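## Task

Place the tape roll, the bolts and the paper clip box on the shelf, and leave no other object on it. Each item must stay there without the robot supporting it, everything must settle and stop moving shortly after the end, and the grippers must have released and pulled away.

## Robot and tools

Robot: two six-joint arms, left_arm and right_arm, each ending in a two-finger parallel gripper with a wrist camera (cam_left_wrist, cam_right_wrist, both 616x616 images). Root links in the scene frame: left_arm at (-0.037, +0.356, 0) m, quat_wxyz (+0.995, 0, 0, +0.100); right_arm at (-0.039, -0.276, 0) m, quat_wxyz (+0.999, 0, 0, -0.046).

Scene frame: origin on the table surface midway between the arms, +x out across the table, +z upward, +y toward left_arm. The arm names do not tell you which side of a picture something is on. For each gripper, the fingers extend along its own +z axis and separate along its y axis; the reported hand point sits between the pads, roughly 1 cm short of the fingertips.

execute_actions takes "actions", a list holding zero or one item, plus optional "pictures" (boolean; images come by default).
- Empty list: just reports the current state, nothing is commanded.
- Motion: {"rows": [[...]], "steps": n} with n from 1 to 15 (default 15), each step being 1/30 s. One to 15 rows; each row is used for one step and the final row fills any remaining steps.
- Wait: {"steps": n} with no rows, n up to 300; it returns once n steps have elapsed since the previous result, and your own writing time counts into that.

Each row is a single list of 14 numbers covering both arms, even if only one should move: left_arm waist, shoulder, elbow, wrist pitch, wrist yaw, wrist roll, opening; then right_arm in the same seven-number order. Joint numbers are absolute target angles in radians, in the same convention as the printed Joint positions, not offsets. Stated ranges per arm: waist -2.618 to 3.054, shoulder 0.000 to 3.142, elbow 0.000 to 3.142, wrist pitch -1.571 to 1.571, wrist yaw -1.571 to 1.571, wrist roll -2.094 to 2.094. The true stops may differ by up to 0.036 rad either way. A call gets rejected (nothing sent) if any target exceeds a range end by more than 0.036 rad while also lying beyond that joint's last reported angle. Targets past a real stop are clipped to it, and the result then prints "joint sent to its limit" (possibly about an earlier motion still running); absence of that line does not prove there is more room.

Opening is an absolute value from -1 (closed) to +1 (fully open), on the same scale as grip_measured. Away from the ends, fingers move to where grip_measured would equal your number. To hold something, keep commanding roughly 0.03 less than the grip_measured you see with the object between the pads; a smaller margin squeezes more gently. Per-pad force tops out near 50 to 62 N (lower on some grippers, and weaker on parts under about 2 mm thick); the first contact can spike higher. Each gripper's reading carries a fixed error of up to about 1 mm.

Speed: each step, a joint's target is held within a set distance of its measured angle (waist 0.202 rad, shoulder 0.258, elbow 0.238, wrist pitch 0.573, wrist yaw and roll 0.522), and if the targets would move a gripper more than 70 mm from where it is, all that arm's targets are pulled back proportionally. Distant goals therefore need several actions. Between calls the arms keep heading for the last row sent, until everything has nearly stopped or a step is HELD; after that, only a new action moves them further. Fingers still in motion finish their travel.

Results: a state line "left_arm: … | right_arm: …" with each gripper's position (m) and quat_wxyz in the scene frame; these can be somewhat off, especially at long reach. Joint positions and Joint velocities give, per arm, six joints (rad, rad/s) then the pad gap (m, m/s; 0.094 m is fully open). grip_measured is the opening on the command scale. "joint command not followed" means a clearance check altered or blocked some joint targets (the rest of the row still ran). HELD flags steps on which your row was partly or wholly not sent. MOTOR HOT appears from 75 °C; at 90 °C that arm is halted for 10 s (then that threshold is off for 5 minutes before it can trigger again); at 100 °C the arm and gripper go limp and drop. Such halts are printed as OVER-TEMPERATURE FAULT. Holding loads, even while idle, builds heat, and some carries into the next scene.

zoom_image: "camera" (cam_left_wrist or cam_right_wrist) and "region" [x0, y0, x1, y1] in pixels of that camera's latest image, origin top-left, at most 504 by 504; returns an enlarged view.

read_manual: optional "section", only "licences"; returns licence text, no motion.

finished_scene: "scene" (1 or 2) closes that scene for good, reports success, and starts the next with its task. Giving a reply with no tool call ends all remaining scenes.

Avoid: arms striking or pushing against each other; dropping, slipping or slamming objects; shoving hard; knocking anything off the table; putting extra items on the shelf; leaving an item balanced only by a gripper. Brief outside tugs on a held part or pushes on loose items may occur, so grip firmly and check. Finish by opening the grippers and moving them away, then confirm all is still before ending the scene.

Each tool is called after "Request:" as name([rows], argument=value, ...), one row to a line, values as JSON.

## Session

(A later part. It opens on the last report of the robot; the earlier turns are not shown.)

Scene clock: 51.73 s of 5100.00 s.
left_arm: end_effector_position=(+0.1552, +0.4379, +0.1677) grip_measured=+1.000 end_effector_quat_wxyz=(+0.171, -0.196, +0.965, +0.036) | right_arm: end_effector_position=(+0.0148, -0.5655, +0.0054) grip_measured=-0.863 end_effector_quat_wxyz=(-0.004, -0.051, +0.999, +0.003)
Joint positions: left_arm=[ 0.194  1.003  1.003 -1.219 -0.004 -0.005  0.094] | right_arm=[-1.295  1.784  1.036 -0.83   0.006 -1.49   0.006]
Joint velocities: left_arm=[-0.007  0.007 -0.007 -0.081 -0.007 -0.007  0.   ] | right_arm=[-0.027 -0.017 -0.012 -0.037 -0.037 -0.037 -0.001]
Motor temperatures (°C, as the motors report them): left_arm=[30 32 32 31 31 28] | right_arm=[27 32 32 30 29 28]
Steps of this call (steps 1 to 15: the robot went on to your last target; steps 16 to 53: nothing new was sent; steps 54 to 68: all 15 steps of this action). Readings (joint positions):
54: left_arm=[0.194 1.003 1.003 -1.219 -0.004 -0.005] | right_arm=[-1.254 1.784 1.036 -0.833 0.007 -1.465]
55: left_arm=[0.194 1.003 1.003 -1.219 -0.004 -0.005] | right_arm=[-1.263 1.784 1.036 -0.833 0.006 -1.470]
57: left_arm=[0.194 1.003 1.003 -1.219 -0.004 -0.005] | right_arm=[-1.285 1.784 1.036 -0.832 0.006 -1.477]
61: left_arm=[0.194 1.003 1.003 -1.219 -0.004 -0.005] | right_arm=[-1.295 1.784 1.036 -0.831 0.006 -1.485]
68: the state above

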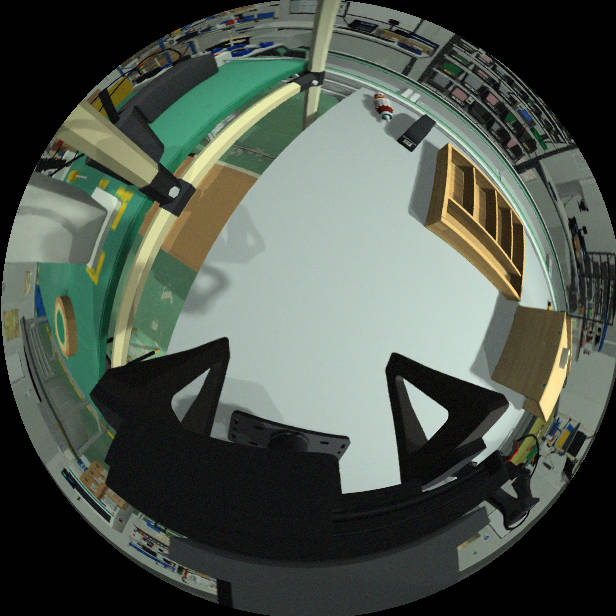

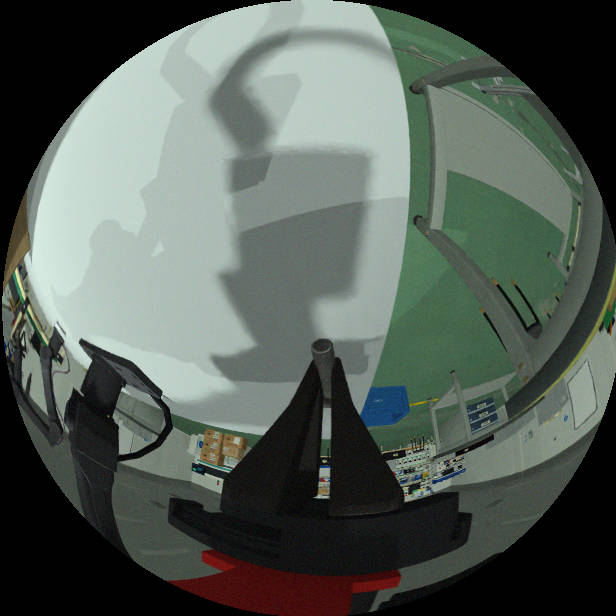

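Request:
execute_actions([
  {"rows":[[0.2,1.0,1.0,-1.2,0,0,1,-1.30,1.7,1.2,-0.9,0,-1.5,-0.91],[0.2,1.0,1.0,-1.2,0,0,1,-1.30,1.7,1.2,-0.9,0,-1.5,-0.91],[0.2,1.0,1.0,-1.2,0,0,1,-1.30,1.7,1.2,-0.9,0,-1.5,-0.91],[0.2,1.0,1.0,-1.2,0,0,1,-1.30,1.6,1.6,-1.2,0,-1.5,-0.91],[0.2,1.0,1.0,-1.2,0,0,1,-1.30,1.6,1.6,-1.2,0,-1.5,-0.91],[0.2,1.0,1.0,-1.2,0,0,1,-1.30,1.6,1.6,-1.2,0,-1.5,-0.91],[0.2,1.0,1.0,-1.2,0,0,1,-1.2,1.5,1.9,-1.5,0,-1.5,-0.91]],"steps":15},
], pictures=false)

Request:
execute_actions([
  {"rows":[[0.2,1.0,1.0,-1.2,0,0,1,-0.8,1.5,1.95,-1.5,0,-1.5,-0.91],[0.2,1.0,1.0,-1.2,0,0,1,-0.6,1.5,1.95,-1.5,0,-1.5,-0.91],[0.2,1.0,1.0,-1.2,0,0,1,-0.4,1.55,2.0,-1.5,0,-1.5,-0.91],[0.2,1.0,1.0,-1.2,0,0,1,0.05,1.6,2.1,-1.5,0,-1.5,-0.91]],"steps":15},
], pictures=false)

Request:
execute_actions([
  {"rows":[[0.2,1.0,1.0,-1.2,0,0,1,0.05,1.65,2.1,-1.5,0,-1.5,-0.91],[0.2,1.0,1.0,-1.2,0,0,1,0.05,1.65,2.1,-1.5,0,-1.5,-0.91],[0.2,1.0,1.0,-1.2,0,0,1,0.05,1.65,2.1,-1.5,0,-1.5,-0.91],[0.2,1.0,1.0,-1.2,0,0,1,0.05,1.65,2.1,-1.5,0,-1.5,-0.91],[0.2,1.0,1.0,-1.2,0,0,1,0.05,1.86,2.22,-1.5,0,-1.5,-0.91]],"steps":15},
])

Scene clock: 54.90 s of 5100.00 s.
left_arm: end_effector_position=(+0.1552, +0.4379, +0.1677) grip_measured=+1.000 end_effector_quat_wxyz=(+0.171, -0.196, +0.965, +0.036) | right_arm: end_effector_position=(+0.0523, -0.6069, +0.2805) grip_measured=-0.863 end_effector_quat_wxyz=(+0.035, -0.093, +0.968, -0.230)
Joint positions: left_arm=[ 0.194  1.003  1.003 -1.219 -0.004 -0.005  0.094] | right_arm=[-1.207  1.527  1.782 -1.355  0.011 -1.495  0.006]
Joint velocities: left_arm=[-0.002 -0.012 -0.007  0.007  0.11   0.037  0.   ] | right_arm=[ 0.037 -0.227  1.946 -0.623  0.037  0.081 -0.001]
Motor temperatures (°C, as the motors report them): left_arm=[30 31 32 31 31 28] | right_arm=[27 33 32 30 29 28]
Steps of this call (steps 1 to 15: the robot went on to your last target; steps 16 to 80: nothing new was sent; steps 81 to 95: all 15 steps of this action). Readings (joint positions):
81: left_arm=[0.194 1.003 1.003 -1.219 -0.004 -0.005] | right_arm=[-1.295 1.781 1.054 -0.851 0.006 -1.492]
82: left_arm=[0.194 1.003 1.003 -1.219 -0.004 -0.005] | right_arm=[-1.295 1.775 1.082 -0.875 0.006 -1.493]
84: left_arm=[0.194 1.003 1.003 -1.219 -0.004 -0.005] | right_arm=[-1.295 1.743 1.152 -0.909 0.006 -1.493]
88: left_arm=[0.194 1.003 1.003 -1.219 -0.004 -0.005] | right_arm=[-1.280 1.643 1.346 -1.059 0.011 -1.493]
95: the state above

Scene clock: 55.40 s of 5100.00 s.
left_arm: end_effector_position=(+0.1552, +0.4379, +0.1677) grip_measured=+1.000 end_effector_quat_wxyz=(+0.171, -0.196, +0.965, +0.036) | right_arm: end_effector_position=(+0.3126, -0.3643, +0.3360) grip_measured=-0.863 end_effector_quat_wxyz=(+0.178, -0.561, +0.777, -0.221)
Joint positions: left_arm=[ 0.194  1.003  1.003 -1.219 -0.004 -0.005  0.094] | right_arm=[-0.148  1.623  2.082 -1.455  0.015 -1.497  0.006]
Joint velocities: left_arm=[-0.017  0.012 -0.017  0.051  0.037  0.051  0.   ] | right_arm=[ 2.117  0.002 -0.007 -0.051  0.022  0.007 -0.   ]
Motor temperatures (°C, as the motors report them): left_arm=[30 31 32 31 31 28] | right_arm=[27 33 32 30 29 28]
Steps of this call (steps 1 to 15: all 15 steps of this action). Readings (joint positions):
1: left_arm=[0.194 1.003 1.003 -1.219 -0.004 -0.005] | right_arm=[-1.182 1.518 1.842 -1.369 0.027 -1.495]
2: left_arm=[0.194 1.003 1.003 -1.219 -0.004 -0.005] | right_arm=[-1.129 1.509 1.889 -1.378 0.036 -1.495]
4: left_arm=[0.194 1.003 1.003 -1.219 -0.004 -0.005] | right_arm=[-0.980 1.518 1.989 -1.415 0.032 -1.496]
8: left_arm=[0.194 1.003 1.003 -1.219 -0.004 -0.005] | right_arm=[-0.675 1.572 2.082 -1.425 0.021 -1.496]
15: the state above

Scene clock: 55.90 s of 5100.00 s.
left_arm: end_effector_position=(+0.1552, +0.4379, +0.1677) grip_measured=+1.000 end_effector_quat_wxyz=(+0.171, -0.196, +0.965, +0.036) | right_arm: end_effector_position=(+0.3768, -0.2891, +0.2710) grip_measured=-0.863 end_effector_quat_wxyz=(-0.143, +0.656, -0.728, +0.136)
Joint positions: left_arm=[ 0.194  1.003  1.003 -1.219 -0.004 -0.005  0.094] | right_arm=[ 0.058  1.896  2.203 -1.481 -0.003 -1.5    0.006]
Joint velocities: left_arm=[-0.002  0.002 -0.007 -0.007 -0.022 -0.037  0.   ] | right_arm=[-0.012 -0.139 -0.007  0.022  0.007  0.007  0.   ]
Motor temperatures (°C, as the motors report them): left_arm=[30 31 32 31 31 28] | right_arm=[27 33 32 30 29 28]
Steps of this call (steps 1 to 15: all 15 steps of this action). Readings (joint positions):
1: left_arm=[0.194 1.003 1.003 -1.219 -0.004 -0.005] | right_arm=[-0.072 1.626 2.082 -1.457 0.014 -1.497]
2: left_arm=[0.194 1.003 1.003 -1.219 -0.004 -0.005] | right_arm=[-0.008 1.629 2.082 -1.458 0.007 -1.497]
4: left_arm=[0.194 1.003 1.003 -1.219 -0.004 -0.005] | right_arm=[0.061 1.640 2.082 -1.466 -0.011 -1.498]
8: left_arm=[0.194 1.003 1.003 -1.219 -0.004 -0.005] | right_arm=[0.061 1.794 2.203 -1.482 -0.010 -1.500]
15: the state above

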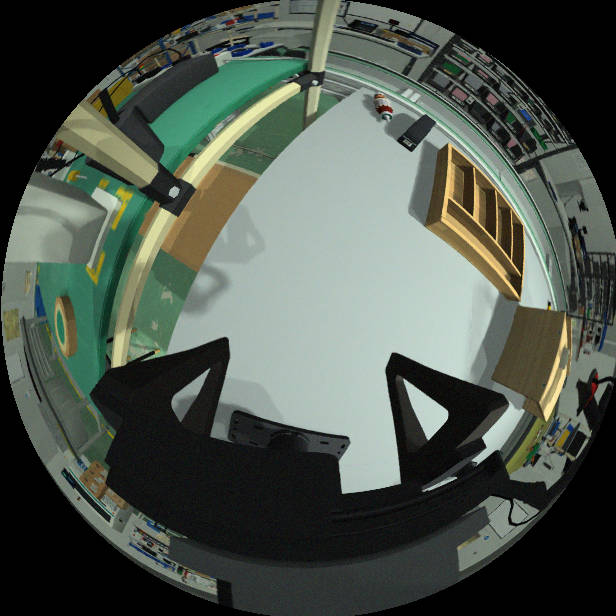

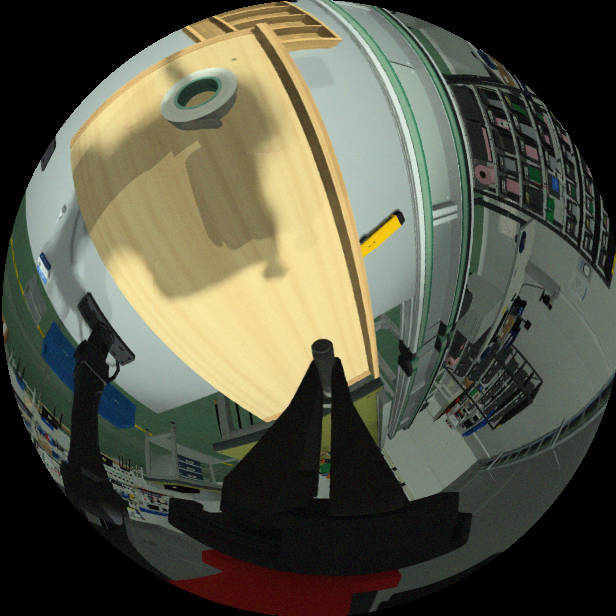

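Request:
execute_actions([
  {"rows":[[0.2,1.0,1.0,-1.2,0,0,1,0.22,1.87,2.18,-1.45,0,-1.5,-0.91],[0.2,1.0,1.0,-1.2,0,0,1,0.22,1.87,2.18,-1.45,0,-1.5,-0.91],[0.2,1.0,1.0,-1.2,0,0,1,0.22,1.87,2.18,-1.45,0,-1.5,-0.91],[0.2,1.0,1.0,-1.2,0,0,1,0.22,1.87,2.18,-1.45,0,-1.5,-0.91],[0.2,1.0,1.0,-1.2,0,0,1,0.22,1.88,2.1,-1.38,0,-1.5,-0.91],[0.2,1.0,1.0,-1.2,0,0,1,0.22,1.88,2.1,-1.38,0,-1.5,-0.91],[0.2,1.0,1.0,-1.2,0,0,1,0.22,1.885,2.03,-1.33,0,-1.5,-0.91]],"steps":15},
])

Scene clock: 57.60 s of 5100.00 s.
left_arm: end_effector_position=(+0.1552, +0.4379, +0.1677) grip_measured=+1.000 end_effector_quat_wxyz=(+0.171, -0.196, +0.965, +0.036) | right_arm: end_effector_position=(+0.3834, -0.2182, +0.2278) grip_measured=-0.863 end_effector_quat_wxyz=(-0.136, +0.718, -0.673, +0.111)
Joint positions: left_arm=[ 0.194  1.003  1.003 -1.219 -0.004 -0.005  0.094] | right_arm=[ 0.227  1.9    2.036 -1.353  0.    -1.5    0.006]
Joint velocities: left_arm=[ 0.002  0.012  0.012 -0.022 -0.022 -0.022  0.   ] | right_arm=[ 0.007 -0.002 -0.002  0.081  0.007 -0.022 -0.001]
Motor temperatures (°C, as the motors report them): left_arm=[30 31 32 31 31 28] | right_arm=[27 33 32 30 29 28]
Steps of this call (steps 1 to 30: the robot went on to your last target; steps 31 to 36: nothing new was sent; steps 37 to 51: all 15 steps of this action). Readings (joint positions):
37: left_arm=[0.194 1.003 1.003 -1.219 -0.004 -0.005] | right_arm=[0.076 1.871 2.203 -1.484 0.010 -1.500]
38: left_arm=[0.194 1.003 1.003 -1.219 -0.004 -0.005] | right_arm=[0.106 1.871 2.203 -1.477 0.020 -1.500]
40: left_arm=[0.194 1.003 1.003 -1.219 -0.004 -0.005] | right_arm=[0.183 1.871 2.203 -1.464 0.017 -1.500]
44: left_arm=[0.194 1.003 1.003 -1.219 -0.004 -0.005] | right_arm=[0.239 1.863 2.105 -1.390 -0.001 -1.500]
51: the state above

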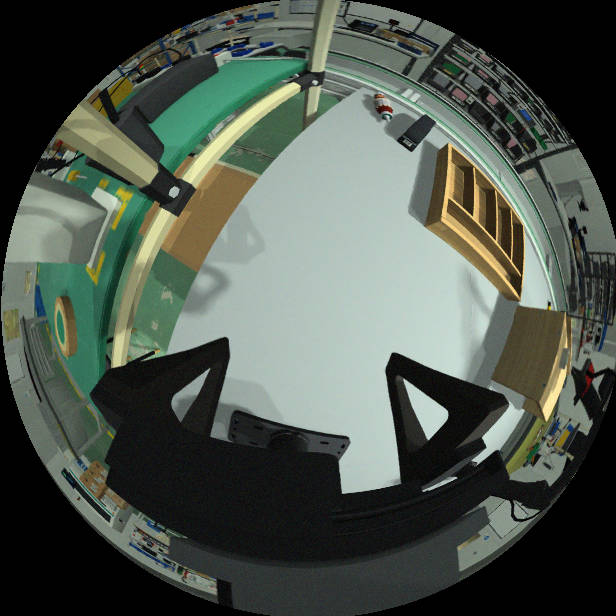

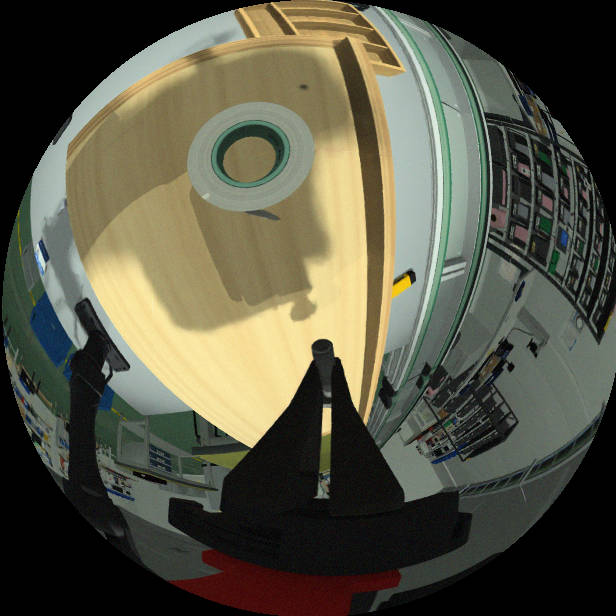

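Lower ~2 cm, release.

Request:
execute_actions([
  {"rows":[[0.2,1.0,1.0,-1.2,0,0,1,0.22,1.9,1.98,-1.31,0,-1.5,-0.91],[0.2,1.0,1.0,-1.2,0,0,1,0.22,1.9,1.98,-1.31,0,-1.5,-0.91],[0.2,1.0,1.0,-1.2,0,0,1,0.22,1.9,1.98,-1.31,0,-1.5,-0.91],[0.2,1.0,1.0,-1.2,0,0,1,0.22,1.9,1.98,-1.31,0,-1.5,-0.91],[0.2,1.0,1.0,-1.2,0,0,1,0.22,1.9,1.98,-1.31,0,-1.5,-0.91],[0.2,1.0,1.0,-1.2,0,0,1,0.22,1.9,1.98,-1.31,0,-1.5,-0.91],[0.2,1.0,1.0,-1.2,0,0,1,0.22,1.9,1.98,-1.31,0,-1.5,-0.91],[0.2,1.0,1.0,-1.2,0,0,1,0.22,1.9,1.98,-1.31,0,-1.5,-0.91],[0.2,1.0,1.0,-1.2,0,0,1,0.22,1.9,1.98,-1.31,0,-1.5,-0.91],[0.2,1.0,1.0,-1.2,0,0,1,0.22,1.9,1.98,-1.31,0,-1.5,-0.3]],"steps":15},
])

Scene clock: 60.60 s of 5100.00 s.
left_arm: end_effector_position=(+0.1552, +0.4379, +0.1677) grip_measured=+1.000 end_effector_quat_wxyz=(+0.171, -0.196, +0.965, +0.036) | right_arm: end_effector_position=(+0.3863, -0.2178, +0.2194) grip_measured=-0.303 end_effector_quat_wxyz=(-0.137, +0.718, -0.673, +0.112)
Joint positions: left_arm=[ 0.194  1.003  1.003 -1.219 -0.004 -0.005  0.094] | right_arm=[ 0.227  1.897  1.996 -1.314  0.    -1.5    0.033]
Joint velocities: left_arm=[-0.007 -0.007 -0.012 -0.081 -0.051 -0.007  0.   ] | right_arm=[-0.002  0.002 -0.002  0.037 -0.022  0.007 -0.001]
Motor temperatures (°C, as the motors report them): left_arm=[30 31 32 31 31 28] | right_arm=[27 33 32 30 29 28]
Steps of this call (steps 1 to 30: the robot went on to your last target; steps 31 to 75: nothing new was sent; steps 76 to 90: all 15 steps of this action). Readings (joint positions):
76: left_arm=[0.194 1.003 1.003 -1.219 -0.004 -0.005] | right_arm=[0.227 1.898 2.029 -1.330 0.000 -1.500]
77: left_arm=[0.194 1.003 1.003 -1.219 -0.004 -0.005] | right_arm=[0.227 1.897 2.022 -1.325 0.000 -1.500]
79: left_arm=[0.194 1.003 1.003 -1.219 -0.004 -0.005] | right_arm=[0.227 1.897 2.005 -1.320 0.000 -1.500]
83: left_arm=[0.194 1.003 1.003 -1.219 -0.004 -0.005] | right_arm=[0.227 1.897 1.996 -1.319 0.000 -1.500]
90: the state above

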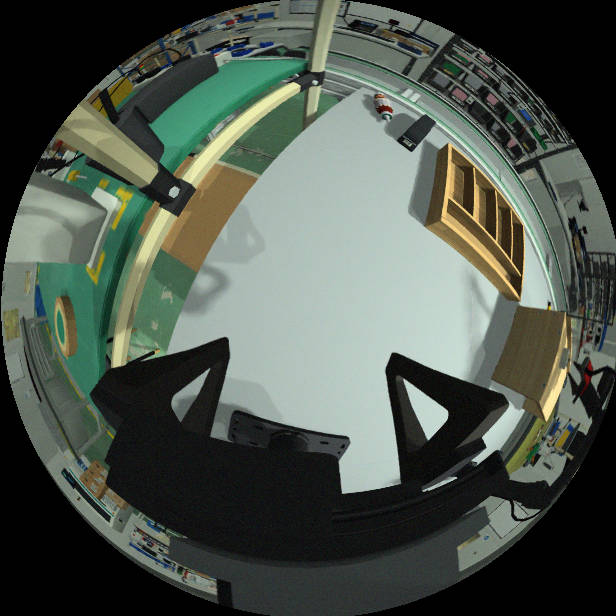

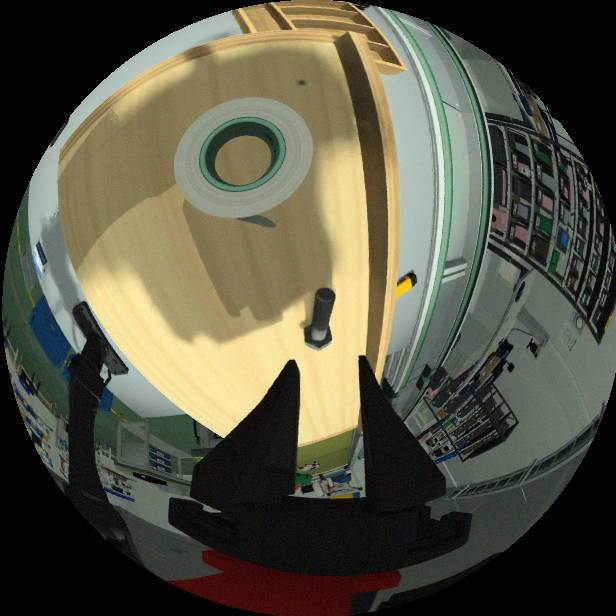

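Request:
execute_actions([
  {"rows":[[0.2,1.0,1.0,-1.2,0,0,1,0.22,1.8,2.15,-1.5,0,-1.0,1],[0.2,1.0,1.0,-1.2,0,0,1,0.22,1.8,2.15,-1.5,0,-1.0,1],[0.2,1.0,1.0,-1.2,0,0,1,0.22,1.8,2.15,-1.5,0,-1.0,1],[0.2,1.0,1.0,-1.2,0,0,1,0.22,1.5,2.0,-1.5,0,0,1],[0.2,1.0,1.0,-1.2,0,0,1,0.22,1.5,2.0,-1.5,0,0,1],[0.2,1.0,1.0,-1.2,0,0,1,0.22,1.3,1.8,-1.5,0,0,1],[0.2,1.0,1.0,-1.2,0,0,1,0.3,1.2,1.6,-1.5,0,0,1]],"steps":15},
], pictures=false)

Request:
execute_actions([
  {"rows":[[0.2,1.0,1.0,-1.2,0,0,1,0.4,1.1,1.3,-1.57,0,0,1],[0.2,1.0,1.0,-1.2,0,0,1,0.4,1.1,1.3,-1.57,0,0,1],[0.2,1.0,1.0,-1.2,0,0,1,0.4,1.1,1.3,-1.57,0,0,1],[0.2,1.0,1.0,-1.2,0,0,1,0.4,1.1,1.3,-1.57,0,0,1],[0.2,1.0,1.0,-1.2,0,0,1,0.4,1.1,1.3,-1.57,0,0,1],[0.2,1.0,1.0,-1.2,0,0,1,1.2,1.15,1.15,-1.57,0,0,1]],"steps":15},
])

Scene clock: 62.33 s of 5100.00 s.
left_arm: end_effector_position=(+0.1552, +0.4379, +0.1677) grip_measured=+1.000 end_effector_quat_wxyz=(+0.171, -0.196, +0.965, +0.036) | right_arm: end_effector_position=(+0.1921, -0.2290, +0.3134) grip_measured=+1.000 end_effector_quat_wxyz=(+0.267, -0.231, +0.935, -0.013)
Joint positions: left_arm=[ 0.194  1.003  1.003 -1.219 -0.004 -0.005  0.094] | right_arm=[ 0.293  1.168  1.64  -1.501  0.004 -0.285  0.094]
Joint velocities: left_arm=[-0.022  0.012 -0.002  0.007  0.051  0.051  0.   ] | right_arm=[-0.017 -0.403  0.007 -0.081 -0.007  1.912  0.   ]
Motor temperatures (°C, as the motors report them): left_arm=[30 31 32 31 31 28] | right_arm=[27 34 32 30 29 28]
Steps of this call (steps 1 to 15: the robot went on to your last target; steps 16 to 37: nothing new was sent; steps 38 to 52: all 15 steps of this action). Readings (joint positions):
38: left_arm=[0.194 1.003 1.003 -1.219 -0.004 -0.005] | right_arm=[0.227 1.895 2.013 -1.337 0.000 -1.430]
39: left_arm=[0.194 1.003 1.003 -1.219 -0.004 -0.005] | right_arm=[0.227 1.893 2.036 -1.368 0.000 -1.354]
41: left_arm=[0.194 1.003 1.003 -1.219 -0.004 -0.005] | right_arm=[0.227 1.848 2.059 -1.392 0.000 -1.217]
45: left_arm=[0.194 1.003 1.003 -1.219 -0.004 -0.005] | right_arm=[0.246 1.583 1.869 -1.399 0.005 -0.904]
52: the state above

Scene clock: 62.83 s of 5100.00 s.
left_arm: end_effector_position=(+0.1552, +0.4379, +0.1677) grip_measured=+1.000 end_effector_quat_wxyz=(+0.171, -0.196, +0.965, +0.036) | right_arm: end_effector_position=(+0.0472, -0.1389, +0.1672) grip_measured=+1.000 end_effector_quat_wxyz=(-0.002, -0.492, +0.871, -0.003)
Joint positions: left_arm=[ 0.194  1.003  1.003 -1.219 -0.004 -0.005  0.094] | right_arm=[ 1.103  1.171  1.146 -1.552  0.003 -0.018  0.094]
Joint velocities: left_arm=[-0.002  0.007 -0.007 -0.066 -0.037 -0.007  0.   ] | right_arm=[ 1.844 -0.007 -0.002 -0.007 -0.095  0.037  0.   ]
Motor temperatures (°C, as the motors report them): left_arm=[30 31 32 31 31 28] | right_arm=[27 33 32 30 29 28]
Steps of this call (steps 1 to 15: all 15 steps of this action). Readings (joint positions):
1: left_arm=[0.194 1.003 1.003 -1.219 -0.004 -0.005] | right_arm=[0.313 1.140 1.604 -1.484 0.012 -0.227]
2: left_arm=[0.194 1.003 1.003 -1.219 -0.004 -0.005] | right_arm=[0.346 1.111 1.539 -1.479 0.011 -0.184]
4: left_arm=[0.194 1.003 1.003 -1.219 -0.004 -0.005] | right_arm=[0.382 1.085 1.406 -1.513 0.005 -0.123]
8: left_arm=[0.194 1.003 1.003 -1.219 -0.004 -0.005] | right_arm=[0.574 1.130 1.204 -1.545 0.017 -0.052]
15: the state above

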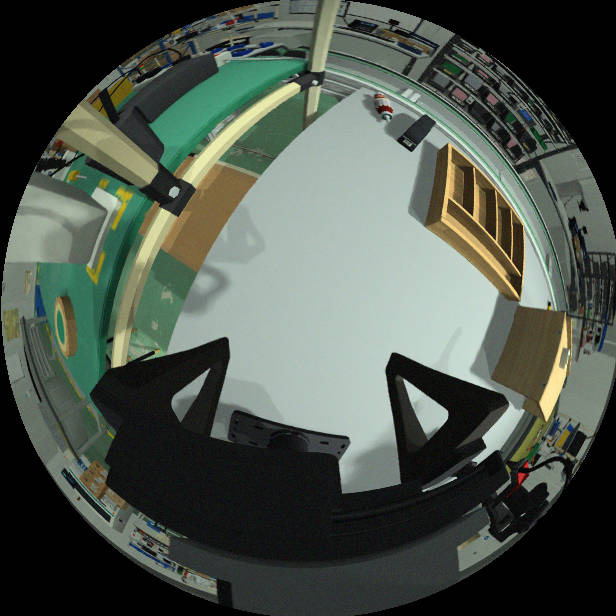

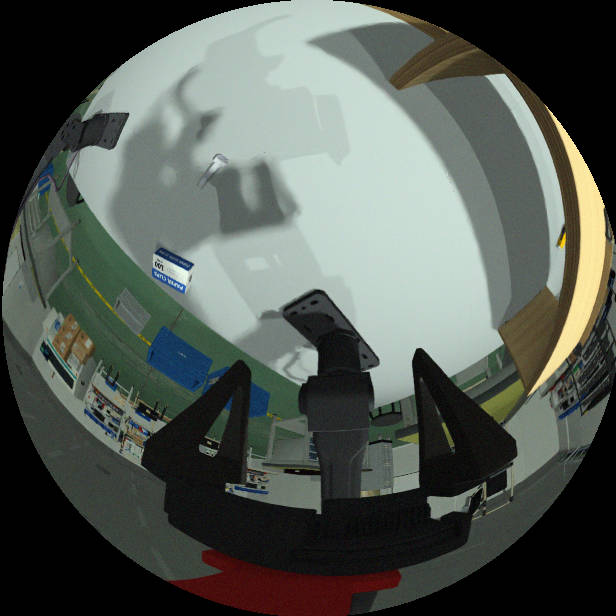

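Request:
execute_actions([
  {"rows":[[0.2,1.0,1.0,-1.2,0,0,1,1.4,1.4,1.45,-1.45,0,0,1],[0.2,1.0,1.0,-1.2,0,0,1,1.4,1.4,1.45,-1.45,0,0,1],[0.2,1.0,1.0,-1.2,0,0,1,1.4,1.4,1.45,-1.45,0,0,1],[0.2,1.0,1.0,-1.2,0,0,1,1.575,1.7,1.6,-1.35,0,0,1],[0.2,1.0,1.0,-1.2,0,0,1,1.575,1.7,1.6,-1.35,0,0,1],[0.2,1.0,1.0,-1.2,0,0,1,1.575,1.89,1.6,-1.27,0,0,1]],"steps":15},
])

Scene clock: 65.03 s of 5100.00 s.
left_arm: end_effector_position=(+0.1552, +0.4379, +0.1677) grip_measured=+1.000 end_effector_quat_wxyz=(+0.171, -0.196, +0.965, +0.036) | right_arm: end_effector_position=(-0.0067, +0.0727, +0.0904) grip_measured=+1.000 end_effector_quat_wxyz=(+0.020, +0.676, -0.737, +0.021)
Joint positions: left_arm=[ 0.194  1.003  1.003 -1.219 -0.004 -0.005  0.094] | right_arm=[ 1.572  1.935  1.588 -1.281  0.005 -0.005  0.094]
Joint velocities: left_arm=[-0.017 -0.017  0.007  0.037 -0.051  0.022  0.   ] | right_arm=[ 0.002  0.437 -0.002  0.095 -0.051  0.066  0.   ]
Motor temperatures (°C, as the motors report them): left_arm=[30 31 32 31 31 28] | right_arm=[27 33 32 30 29 28]
Steps of this call (steps 1 to 30: the robot went on to your last target; steps 31 to 51: nothing new was sent; steps 52 to 66: all 15 steps of this action). Readings (joint positions):
52: left_arm=[0.194 1.003 1.003 -1.219 -0.004 -0.005] | right_arm=[1.221 1.197 1.174 -1.577 0.006 -0.005]
53: left_arm=[0.194 1.003 1.003 -1.219 -0.004 -0.005] | right_arm=[1.272 1.245 1.231 -1.575 0.007 -0.005]
55: left_arm=[0.194 1.003 1.003 -1.219 -0.004 -0.005] | right_arm=[1.361 1.354 1.357 -1.535 0.008 -0.005]
59: left_arm=[0.194 1.003 1.003 -1.219 -0.004 -0.005] | right_arm=[1.509 1.580 1.535 -1.416 0.008 -0.005]
66: the state above

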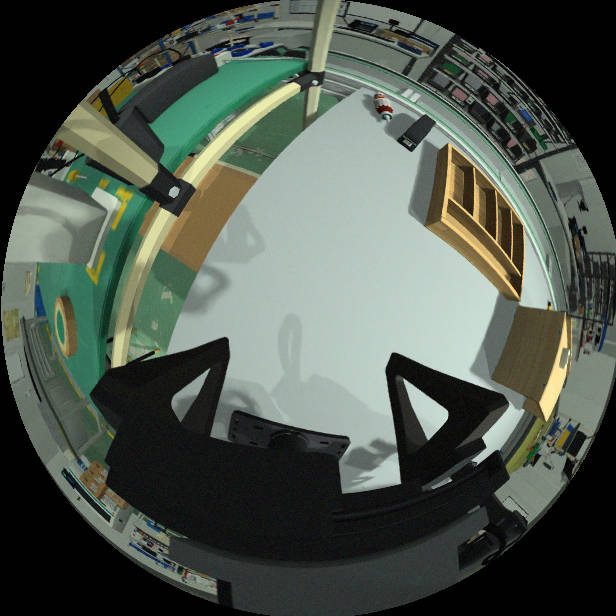

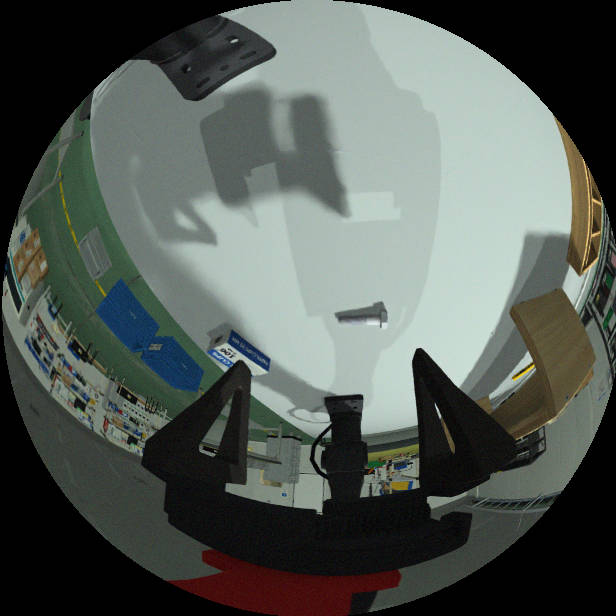

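Request:
execute_actions([
  {"rows":[[0.2,1.0,1.0,-1.2,0,0,1,1.495,1.85,1.306,-1.02,0,-1.65,0.3]],"steps":15},
], pictures=false)

Request:
execute_actions([
  {"rows":[[0.2,1.0,1.0,-1.2,0,0,1,1.495,1.85,1.306,-1.02,0,-1.65,0.3]],"steps":10},
])

Scene clock: 66.93 s of 5100.00 s.
left_arm: end_effector_position=(+0.1552, +0.4379, +0.1677) grip_measured=+1.000 end_effector_quat_wxyz=(+0.171, -0.196, +0.965, +0.036) | right_arm: end_effector_position=(+0.0174, +0.0482, +0.0446) grip_measured=+0.302 end_effector_quat_wxyz=(+0.012, +0.986, -0.164, +0.002)
Joint positions: left_arm=[ 0.194  1.003  1.003 -1.219 -0.004 -0.005  0.094] | right_arm=[ 1.492  1.862  1.305 -1.038  0.003 -1.413  0.061]
Joint velocities: left_arm=[-0.007  0.022 -0.002 -0.051 -0.022 -0.007  0.   ] | right_arm=[-0.007 -0.002  0.002  0.051 -0.007 -1.546 -0.001]
Motor temperatures (°C, as the motors report them): left_arm=[30 31 32 31 31 28] | right_arm=[27 33 32 30 29 28]
Steps of this call (steps 1 to 30: the robot went on to your last target; steps 31 to 42: nothing new was sent; steps 43 to 57: all 15 steps of this action). Readings (joint positions):
43: left_arm=[0.194 1.003 1.003 -1.219 -0.004 -0.005] | right_arm=[1.565 1.881 1.545 -1.225 0.001 -0.091]
44: left_arm=[0.194 1.003 1.003 -1.219 -0.004 -0.005] | right_arm=[1.551 1.858 1.477 -1.162 -0.001 -0.192]
46: left_arm=[0.194 1.003 1.003 -1.219 -0.004 -0.005] | right_arm=[1.515 1.844 1.372 -1.118 -0.001 -0.392]
50: left_arm=[0.194 1.003 1.003 -1.219 -0.004 -0.005] | right_arm=[1.492 1.864 1.305 -1.088 0.003 -0.792]
57: the state above

Scene clock: 67.27 s of 5100.00 s.
left_arm: end_effector_position=(+0.1552, +0.4379, +0.1677) grip_measured=+1.000 end_effector_quat_wxyz=(+0.171, -0.196, +0.965, +0.036) | right_arm: end_effector_position=(+0.0180, +0.0514, +0.0446) grip_measured=+0.302 end_effector_quat_wxyz=(+0.006, +0.998, -0.062, +0.001)
Joint positions: left_arm=[ 0.194  1.003  1.003 -1.219 -0.004 -0.005  0.094] | right_arm=[ 1.492  1.862  1.305 -1.025  0.003 -1.618  0.061]
Joint velocities: left_arm=[ 0.007  0.002 -0.007  0.051  0.081 -0.051  0.   ] | right_arm=[-0.017 -0.007 -0.022 -0.022 -0.022 -0.139 -0.001]
Motor temperatures (°C, as the motors report them): left_arm=[30 31 32 31 31 28] | right_arm=[27 33 32 30 29 28]
Steps of this call (steps 1 to 10: all 10 steps of this action). Readings (joint positions):
1: left_arm=[0.194 1.003 1.003 -1.219 -0.004 -0.005] | right_arm=[1.492 1.862 1.305 -1.036 0.003 -1.459]
2: left_arm=[0.194 1.003 1.003 -1.219 -0.004 -0.005] | right_arm=[1.492 1.862 1.305 -1.034 0.003 -1.496]
4: left_arm=[0.194 1.003 1.003 -1.219 -0.004 -0.005] | right_arm=[1.492 1.862 1.305 -1.030 0.003 -1.549]
8: left_arm=[0.194 1.003 1.003 -1.219 -0.004 -0.005] | right_arm=[1.492 1.862 1.305 -1.026 0.003 -1.604]
10: the state above

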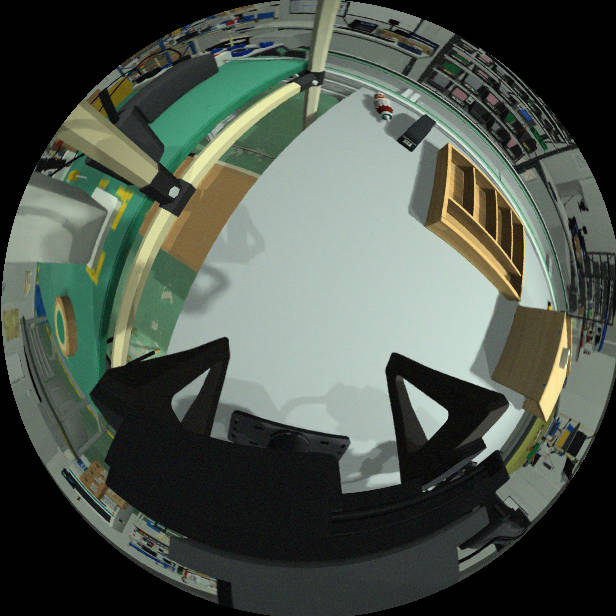

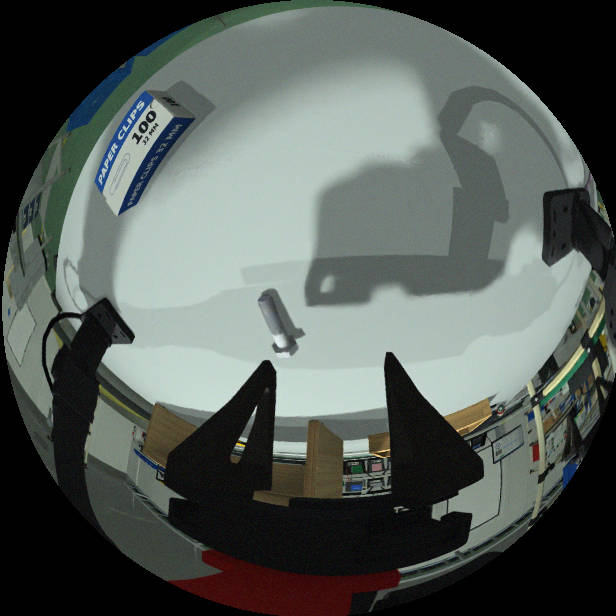

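Request:
execute_actions([
  {"rows":[[0.2,1.0,1.0,-1.2,0,0,1,1.485,1.75,1.17,-0.95,0,-1.45,0.3],[0.2,1.0,1.0,-1.2,0,0,1,1.485,1.75,1.17,-0.95,0,-1.45,0.3],[0.2,1.0,1.0,-1.2,0,0,1,1.485,1.74,1.12,-0.92,0,-1.45,0.3],[0.2,1.0,1.0,-1.2,0,0,1,1.485,1.74,1.1,-0.92,0,-1.45,0.3],[0.2,1.0,1.0,-1.2,0,0,1,1.485,1.74,1.1,-0.92,0,-1.45,0.3],[0.2,1.0,1.0,-1.2,0,0,1,1.485,1.74,1.1,-0.92,0,-1.45,0.3],[0.2,1.0,1.0,-1.2,0,0,1,1.485,1.75,1.08,-0.88,0,-1.45,0.3],[0.2,1.0,1.0,-1.2,0,0,1,1.485,1.77,1.05,-0.85,0,-1.45,0.3],[0.2,1.0,1.0,-1.2,0,0,1,1.485,1.785,1.025,-0.825,0,-1.45,0.3]],"steps":15},
])

Scene clock: 69.20 s of 5100.00 s.
left_arm: end_effector_position=(+0.1552, +0.4379, +0.1677) grip_measured=+1.000 end_effector_quat_wxyz=(+0.171, -0.196, +0.965, +0.036) | right_arm: end_effector_position=(+0.0104, +0.0078, +0.0062) grip_measured=+0.302 end_effector_quat_wxyz=(+0.016, +0.990, -0.138, +0.001)
Joint positions: left_arm=[ 0.194  1.003  1.003 -1.219 -0.004 -0.005  0.094] | right_arm=[ 1.492  1.784  1.038 -0.857  0.003 -1.465  0.061]
Joint velocities: left_arm=[-0.002 -0.007  0.007 -0.051  0.051  0.022  0.   ] | right_arm=[ 0.007 -0.012 -0.007  0.139 -0.066  0.007 -0.   ]
Motor temperatures (°C, as the motors report them): left_arm=[30 30 32 31 31 28] | right_arm=[27 34 32 30 29 28]
Steps of this call (steps 1 to 30: the robot went on to your last target; steps 31 to 43: nothing new was sent; steps 44 to 58: all 15 steps of this action). Readings (joint positions):
44: left_arm=[0.194 1.003 1.003 -1.219 -0.004 -0.005] | right_arm=[1.492 1.846 1.281 -0.996 0.003 -1.611]
45: left_arm=[0.194 1.003 1.003 -1.219 -0.004 -0.005] | right_arm=[1.492 1.819 1.245 -0.975 0.003 -1.579]
47: left_arm=[0.194 1.003 1.003 -1.219 -0.004 -0.005] | right_arm=[1.492 1.766 1.174 -0.957 0.003 -1.535]
51: left_arm=[0.194 1.003 1.003 -1.219 -0.004 -0.005] | right_arm=[1.492 1.747 1.105 -0.931 0.003 -1.491]
58: the state above

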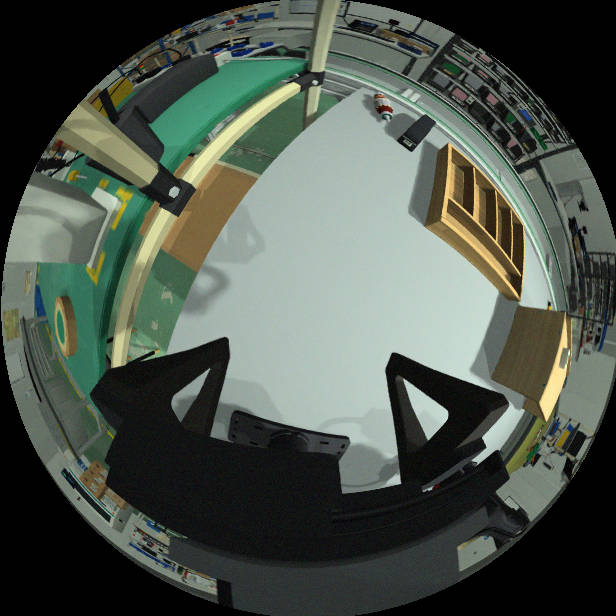

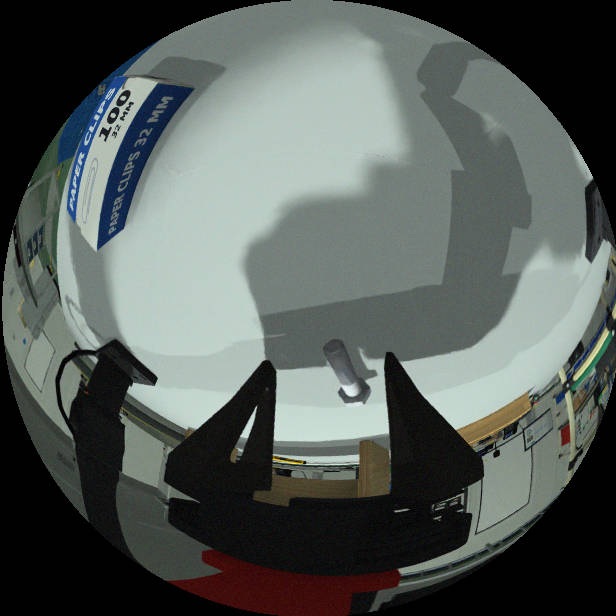

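Request:
execute_actions([
  {"rows":[[0.2,1.0,1.0,-1.2,0,0,1,1.465,1.785,1.03,-0.825,0,-1.3,0.3],[0.2,1.0,1.0,-1.2,0,0,1,1.465,1.785,1.03,-0.825,0,-1.3,0.3],[0.2,1.0,1.0,-1.2,0,0,1,1.465,1.785,1.03,-0.825,0,-1.3,0.3],[0.2,1.0,1.0,-1.2,0,0,1,1.465,1.785,1.03,-0.825,0,-1.3,0.3],[0.2,1.0,1.0,-1.2,0,0,1,1.465,1.785,1.03,-0.825,0,-1.3,0.3],[0.2,1.0,1.0,-1.2,0,0,1,1.465,1.785,1.03,-0.825,0,-1.3,0.3],[0.2,1.0,1.0,-1.2,0,0,1,1.465,1.785,1.03,-0.825,0,-1.3,0.3],[0.2,1.0,1.0,-1.2,0,0,1,1.465,1.785,1.03,-0.825,0,-1.3,-0.3],[0.2,1.0,1.0,-1.2,0,0,1,1.465,1.785,1.03,-0.825,0,-1.3,-0.3],[0.2,1.0,1.0,-1.2,0,0,1,1.465,1.785,1.03,-0.825,0,-1.3,-0.91]],"steps":15},
])

Scene clock: 70.93 s of 5100.00 s.
left_arm: end_effector_position=(+0.1552, +0.4379, +0.1677) grip_measured=+1.000 end_effector_quat_wxyz=(+0.171, -0.196, +0.965, +0.036) | right_arm: end_effector_position=(+0.0172, +0.0140, +0.0060) grip_measured=-0.864 end_effector_quat_wxyz=(+0.001, +0.975, -0.222, +0.002)
Joint positions: left_arm=[ 0.194  1.003  1.003 -1.219 -0.004 -0.005  0.094] | right_arm=[ 1.473  1.784  1.038 -0.828  0.003 -1.314  0.006]
Joint velocities: left_arm=[-0.002 -0.002 -0.002 -0.037 -0.037  0.022  0.   ] | right_arm=[ 0.027  0.012  0.007 -0.037 -0.051  0.11   0.001]
Motor temperatures (°C, as the motors report them): left_arm=[30 30 32 31 31 28] | right_arm=[27 34 32 30 29 28]
Steps of this call (steps 1 to 30: the robot went on to your last target; steps 31 to 37: nothing new was sent; steps 38 to 52: all 15 steps of this action). Readings (joint positions):
38: left_arm=[0.194 1.003 1.003 -1.219 -0.004 -0.005] | right_arm=[1.490 1.784 1.038 -0.829 0.003 -1.434]
39: left_arm=[0.194 1.003 1.003 -1.219 -0.004 -0.005] | right_arm=[1.486 1.784 1.038 -0.829 0.003 -1.409]
41: left_arm=[0.194 1.003 1.003 -1.219 -0.004 -0.005] | right_arm=[1.477 1.784 1.038 -0.829 0.003 -1.372]
45: left_arm=[0.194 1.003 1.003 -1.219 -0.004 -0.005] | right_arm=[1.473 1.784 1.038 -0.829 0.003 -1.335]
52: the state above

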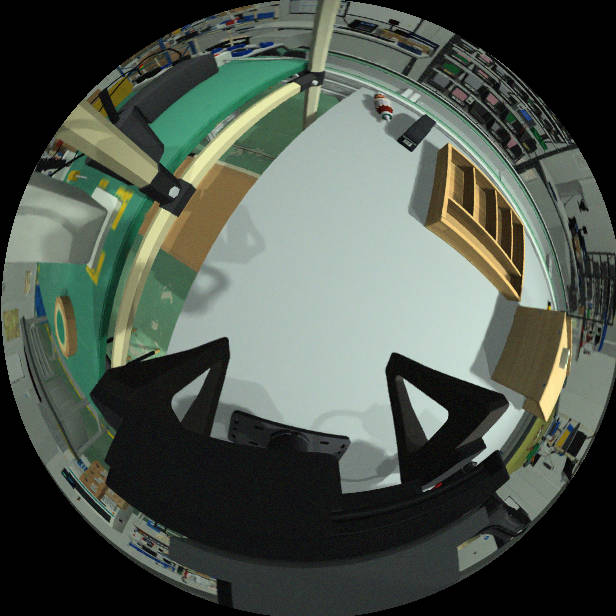

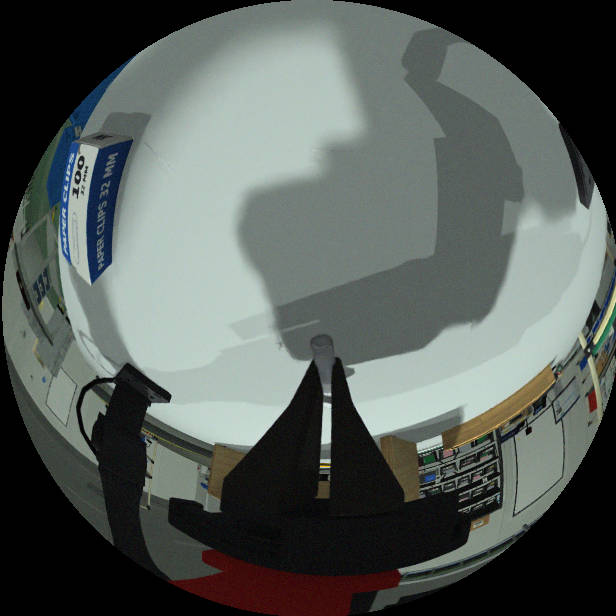

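Request:
execute_actions([
  {"rows":[[0.2,1.0,1.0,-1.2,0,0,1,1.47,1.7,1.2,-0.9,0,-1.4,-0.91],[0.2,1.0,1.0,-1.2,0,0,1,1.47,1.7,1.2,-0.9,0,-1.4,-0.91],[0.2,1.0,1.0,-1.2,0,0,1,1.47,1.5,1.4,-1.3,0,-1.5,-0.91],[0.2,1.0,1.0,-1.2,0,0,1,1.47,1.5,1.4,-1.3,0,-1.5,-0.91],[0.2,1.0,1.0,-1.2,0,0,1,1.47,1.3,1.6,-1.5,0,-1.5,-0.91],[0.2,1.0,1.0,-1.2,0,0,1,1.47,1.3,1.6,-1.5,0,-1.5,-0.91],[0.2,1.0,1.0,-1.2,0,0,1,1.4,1.2,1.75,-1.5,0,-1.5,-0.91]],"steps":15},
], pictures=false)

Request:
execute_actions([
  {"rows":[[0.2,1.0,1.0,-1.2,0,0,1,1.0,1.2,1.8,-1.5,0,-1.5,-0.91],[0.2,1.0,1.0,-1.2,0,0,1,1.0,1.2,1.8,-1.5,0,-1.5,-0.91],[0.2,1.0,1.0,-1.2,0,0,1,1.0,1.2,1.8,-1.5,0,-1.5,-0.91],[0.2,1.0,1.0,-1.2,0,0,1,0.08,1.25,1.9,-1.5,0,-1.5,-0.91]],"steps":15},
], pictures=false)

Request:
execute_actions([
  {"rows":[[0.2,1.0,1.0,-1.2,0,0,1,0.08,1.5,2.1,-1.5,0,-1.5,-0.91],[0.2,1.0,1.0,-1.2,0,0,1,0.08,1.5,2.1,-1.5,0,-1.5,-0.91],[0.2,1.0,1.0,-1.2,0,0,1,0.08,1.65,2.15,-1.5,0,-1.5,-0.91],[0.2,1.0,1.0,-1.2,0,0,1,0.08,1.65,2.15,-1.5,0,-1.5,-0.91],[0.2,1.0,1.0,-1.2,0,0,1,0.08,1.65,2.15,-1.5,0,-1.5,-0.91],[0.2,1.0,1.0,-1.2,0,0,1,0.08,1.86,2.2,-1.48,0,-1.5,-0.91]],"steps":15},
], pictures=false)

Request:
execute_actions([
  {"rows":[[0.2,1.0,1.0,-1.2,0,0,1,0.08,1.87,2.1,-1.4,0,-1.5,-0.91],[0.2,1.0,1.0,-1.2,0,0,1,0.08,1.87,2.1,-1.4,0,-1.5,-0.91],[0.2,1.0,1.0,-1.2,0,0,1,0.08,1.87,2.1,-1.4,0,-1.5,-0.91],[0.2,1.0,1.0,-1.2,0,0,1,0.08,1.88,2.03,-1.34,0,-1.5,-0.91],[0.2,1.0,1.0,-1.2,0,0,1,0.08,1.88,2.03,-1.34,0,-1.5,-0.91],[0.2,1.0,1.0,-1.2,0,0,1,0.08,1.88,2.03,-1.34,0,-1.5,-0.91],[0.2,1.0,1.0,-1.2,0,0,1,0.08,1.9,1.96,-1.3,0,-1.5,-0.91]],"steps":15},
])

Scene clock: 73.93 s of 5100.00 s.
left_arm: end_effector_position=(+0.1552, +0.4379, +0.1677) grip_measured=+1.000 end_effector_quat_wxyz=(+0.171, -0.196, +0.965, +0.036) | right_arm: end_effector_position=(+0.0330, +0.0144, +0.2860) grip_measured=-0.863 end_effector_quat_wxyz=(-0.272, +0.946, -0.173, +0.019)
Joint positions: left_arm=[ 0.194  1.003  1.003 -1.219 -0.004 -0.005  0.094] | right_arm=[ 1.421  1.301  1.577 -1.295  0.003 -1.453  0.006]
Joint velocities: left_arm=[-0.002  0.012  0.002 -0.007  0.066 -0.007  0.   ] | right_arm=[-0.11  -0.799  1.473 -0.711 -0.066 -0.198 -0.001]
Motor temperatures (°C, as the motors report them): left_arm=[30 30 32 31 31 28] | right_arm=[27 34 32 30 29 28]
Steps of this call (steps 1 to 15: the robot went on to your last target; steps 16 to 75: nothing new was sent; steps 76 to 90: all 15 steps of this action). Readings (joint positions):
76: left_arm=[0.194 1.003 1.003 -1.219 -0.004 -0.005] | right_arm=[1.473 1.781 1.056 -0.849 0.003 -1.323]
77: left_arm=[0.194 1.003 1.003 -1.219 -0.004 -0.005] | right_arm=[1.473 1.775 1.083 -0.873 0.003 -1.338]
79: left_arm=[0.194 1.003 1.003 -1.219 -0.004 -0.005] | right_arm=[1.473 1.724 1.149 -0.938 0.004 -1.366]
83: left_arm=[0.194 1.003 1.003 -1.219 -0.004 -0.005] | right_arm=[1.463 1.566 1.293 -1.105 0.003 -1.407]
90: the state above

Scene clock: 74.43 s of 5100.00 s.
left_arm: end_effector_position=(+0.1552, +0.4379, +0.1677) grip_measured=+1.000 end_effector_quat_wxyz=(+0.171, -0.196, +0.965, +0.036) | right_arm: end_effector_position=(+0.2204, -0.2089, +0.3808) grip_measured=-0.864 end_effector_quat_wxyz=(-0.295, +0.714, -0.598, +0.213)
Joint positions: left_arm=[ 0.194  1.003  1.003 -1.219 -0.004 -0.005  0.094] | right_arm=[ 0.346  1.255  1.893 -1.464  0.003 -1.496  0.006]
Joint velocities: left_arm=[ 0.007  0.012  0.002 -0.007  0.022 -0.007  0.   ] | right_arm=[-2.127  0.046 -0.002 -0.125  0.066  0.081  0.001]
Motor temperatures (°C, as the motors report them): left_arm=[30 30 32 31 31 28] | right_arm=[27 33 32 30 29 28]
Steps of this call (steps 1 to 15: all 15 steps of this action). Readings (joint positions):
1: left_arm=[0.194 1.003 1.003 -1.219 -0.004 -0.005] | right_arm=[1.397 1.276 1.630 -1.319 -0.008 -1.460]
2: left_arm=[0.194 1.003 1.003 -1.219 -0.004 -0.005] | right_arm=[1.344 1.254 1.682 -1.340 -0.013 -1.467]
4: left_arm=[0.194 1.003 1.003 -1.219 -0.004 -0.005] | right_arm=[1.194 1.227 1.783 -1.385 -0.010 -1.478]
8: left_arm=[0.194 1.003 1.003 -1.219 -0.004 -0.005] | right_arm=[0.881 1.226 1.893 -1.414 -0.001 -1.489]
15: the state above

Scene clock: 74.93 s of 5100.00 s.
left_arm: end_effector_position=(+0.1552, +0.4379, +0.1677) grip_measured=+1.000 end_effector_quat_wxyz=(+0.171, -0.196, +0.965, +0.036) | right_arm: end_effector_position=(+0.3848, -0.2790, +0.2495) grip_measured=-0.864 end_effector_quat_wxyz=(-0.125, +0.669, -0.722, +0.126)
Joint positions: left_arm=[ 0.194  1.003  1.003 -1.219 -0.004 -0.005  0.094] | right_arm=[ 0.09   1.933  2.174 -1.457  0.013 -1.499  0.006]
Joint velocities: left_arm=[-0.007 -0.002 -0.007  0.007 -0.022  0.022  0.   ] | right_arm=[-0.007 -0.002 -0.022 -0.081 -0.081 -0.007  0.   ]
Motor temperatures (°C, as the motors report them): left_arm=[30 30 32 31 31 28] | right_arm=[27 34 32 30 29 28]
Steps of this call (steps 1 to 15: all 15 steps of this action). Readings (joint positions):
1: left_arm=[0.194 1.003 1.003 -1.219 -0.004 -0.005] | right_arm=[0.273 1.290 1.935 -1.497 0.005 -1.498]
2: left_arm=[0.194 1.003 1.003 -1.219 -0.004 -0.005] | right_arm=[0.204 1.340 2.001 -1.514 0.005 -1.499]
4: left_arm=[0.194 1.003 1.003 -1.219 -0.004 -0.005] | right_arm=[0.124 1.455 2.097 -1.495 0.013 -1.499]
8: left_arm=[0.194 1.003 1.003 -1.219 -0.004 -0.005] | right_arm=[0.092 1.693 2.167 -1.466 0.013 -1.499]
15: the state above

Scene clock: 75.43 s of 5100.00 s.
left_arm: end_effector_position=(+0.1552, +0.4379, +0.1677) grip_measured=+1.000 end_effector_quat_wxyz=(+0.171, -0.196, +0.965, +0.036) | right_arm: end_effector_position=(+0.3857, -0.2790, +0.2038) grip_measured=-0.864 end_effector_quat_wxyz=(-0.107, +0.671, -0.725, +0.109)
Joint positions: left_arm=[ 0.194  1.003  1.003 -1.219 -0.004 -0.005  0.094] | right_arm=[ 0.09   1.912  1.967 -1.321  0.013 -1.499  0.006]
Joint velocities: left_arm=[-0.002 -0.012 -0.022 -0.081  0.081  0.007  0.   ] | right_arm=[-0.002 -0.002  0.012  0.051  0.007  0.037  0.001]
Motor temperatures (°C, as the motors report them): left_arm=[30 30 32 31 31 28] | right_arm=[27 34 32 30 29 28]
Steps of this call (steps 1 to 15: all 15 steps of this action). Readings (joint positions):
1: left_arm=[0.194 1.003 1.003 -1.219 -0.004 -0.005] | right_arm=[0.090 1.923 2.160 -1.445 0.013 -1.499]
2: left_arm=[0.194 1.003 1.003 -1.219 -0.004 -0.005] | right_arm=[0.090 1.908 2.142 -1.434 0.013 -1.499]
4: left_arm=[0.194 1.003 1.003 -1.219 -0.004 -0.005] | right_arm=[0.090 1.884 2.112 -1.416 0.013 -1.499]
8: left_arm=[0.194 1.003 1.003 -1.219 -0.004 -0.005] | right_arm=[0.090 1.872 2.029 -1.355 0.013 -1.499]
15: the state above

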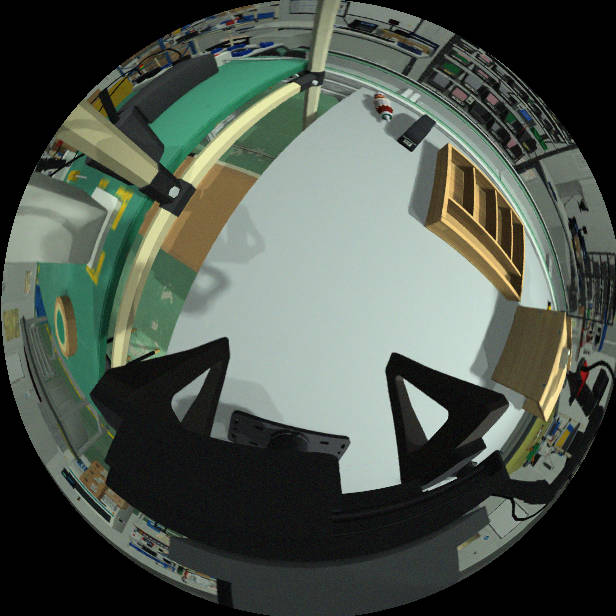

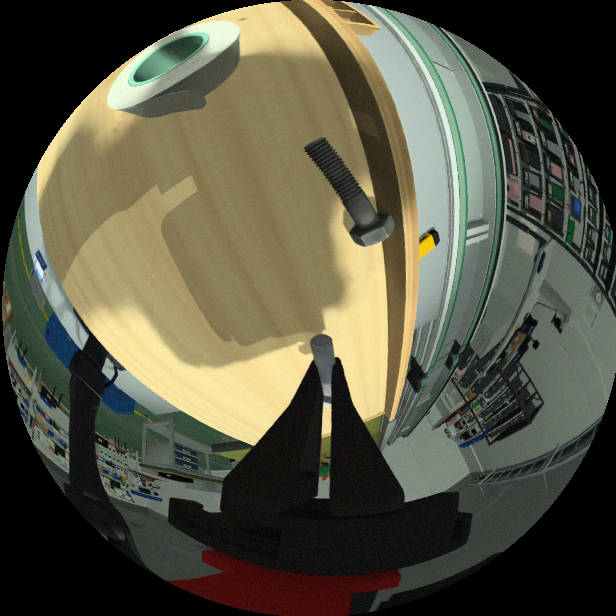

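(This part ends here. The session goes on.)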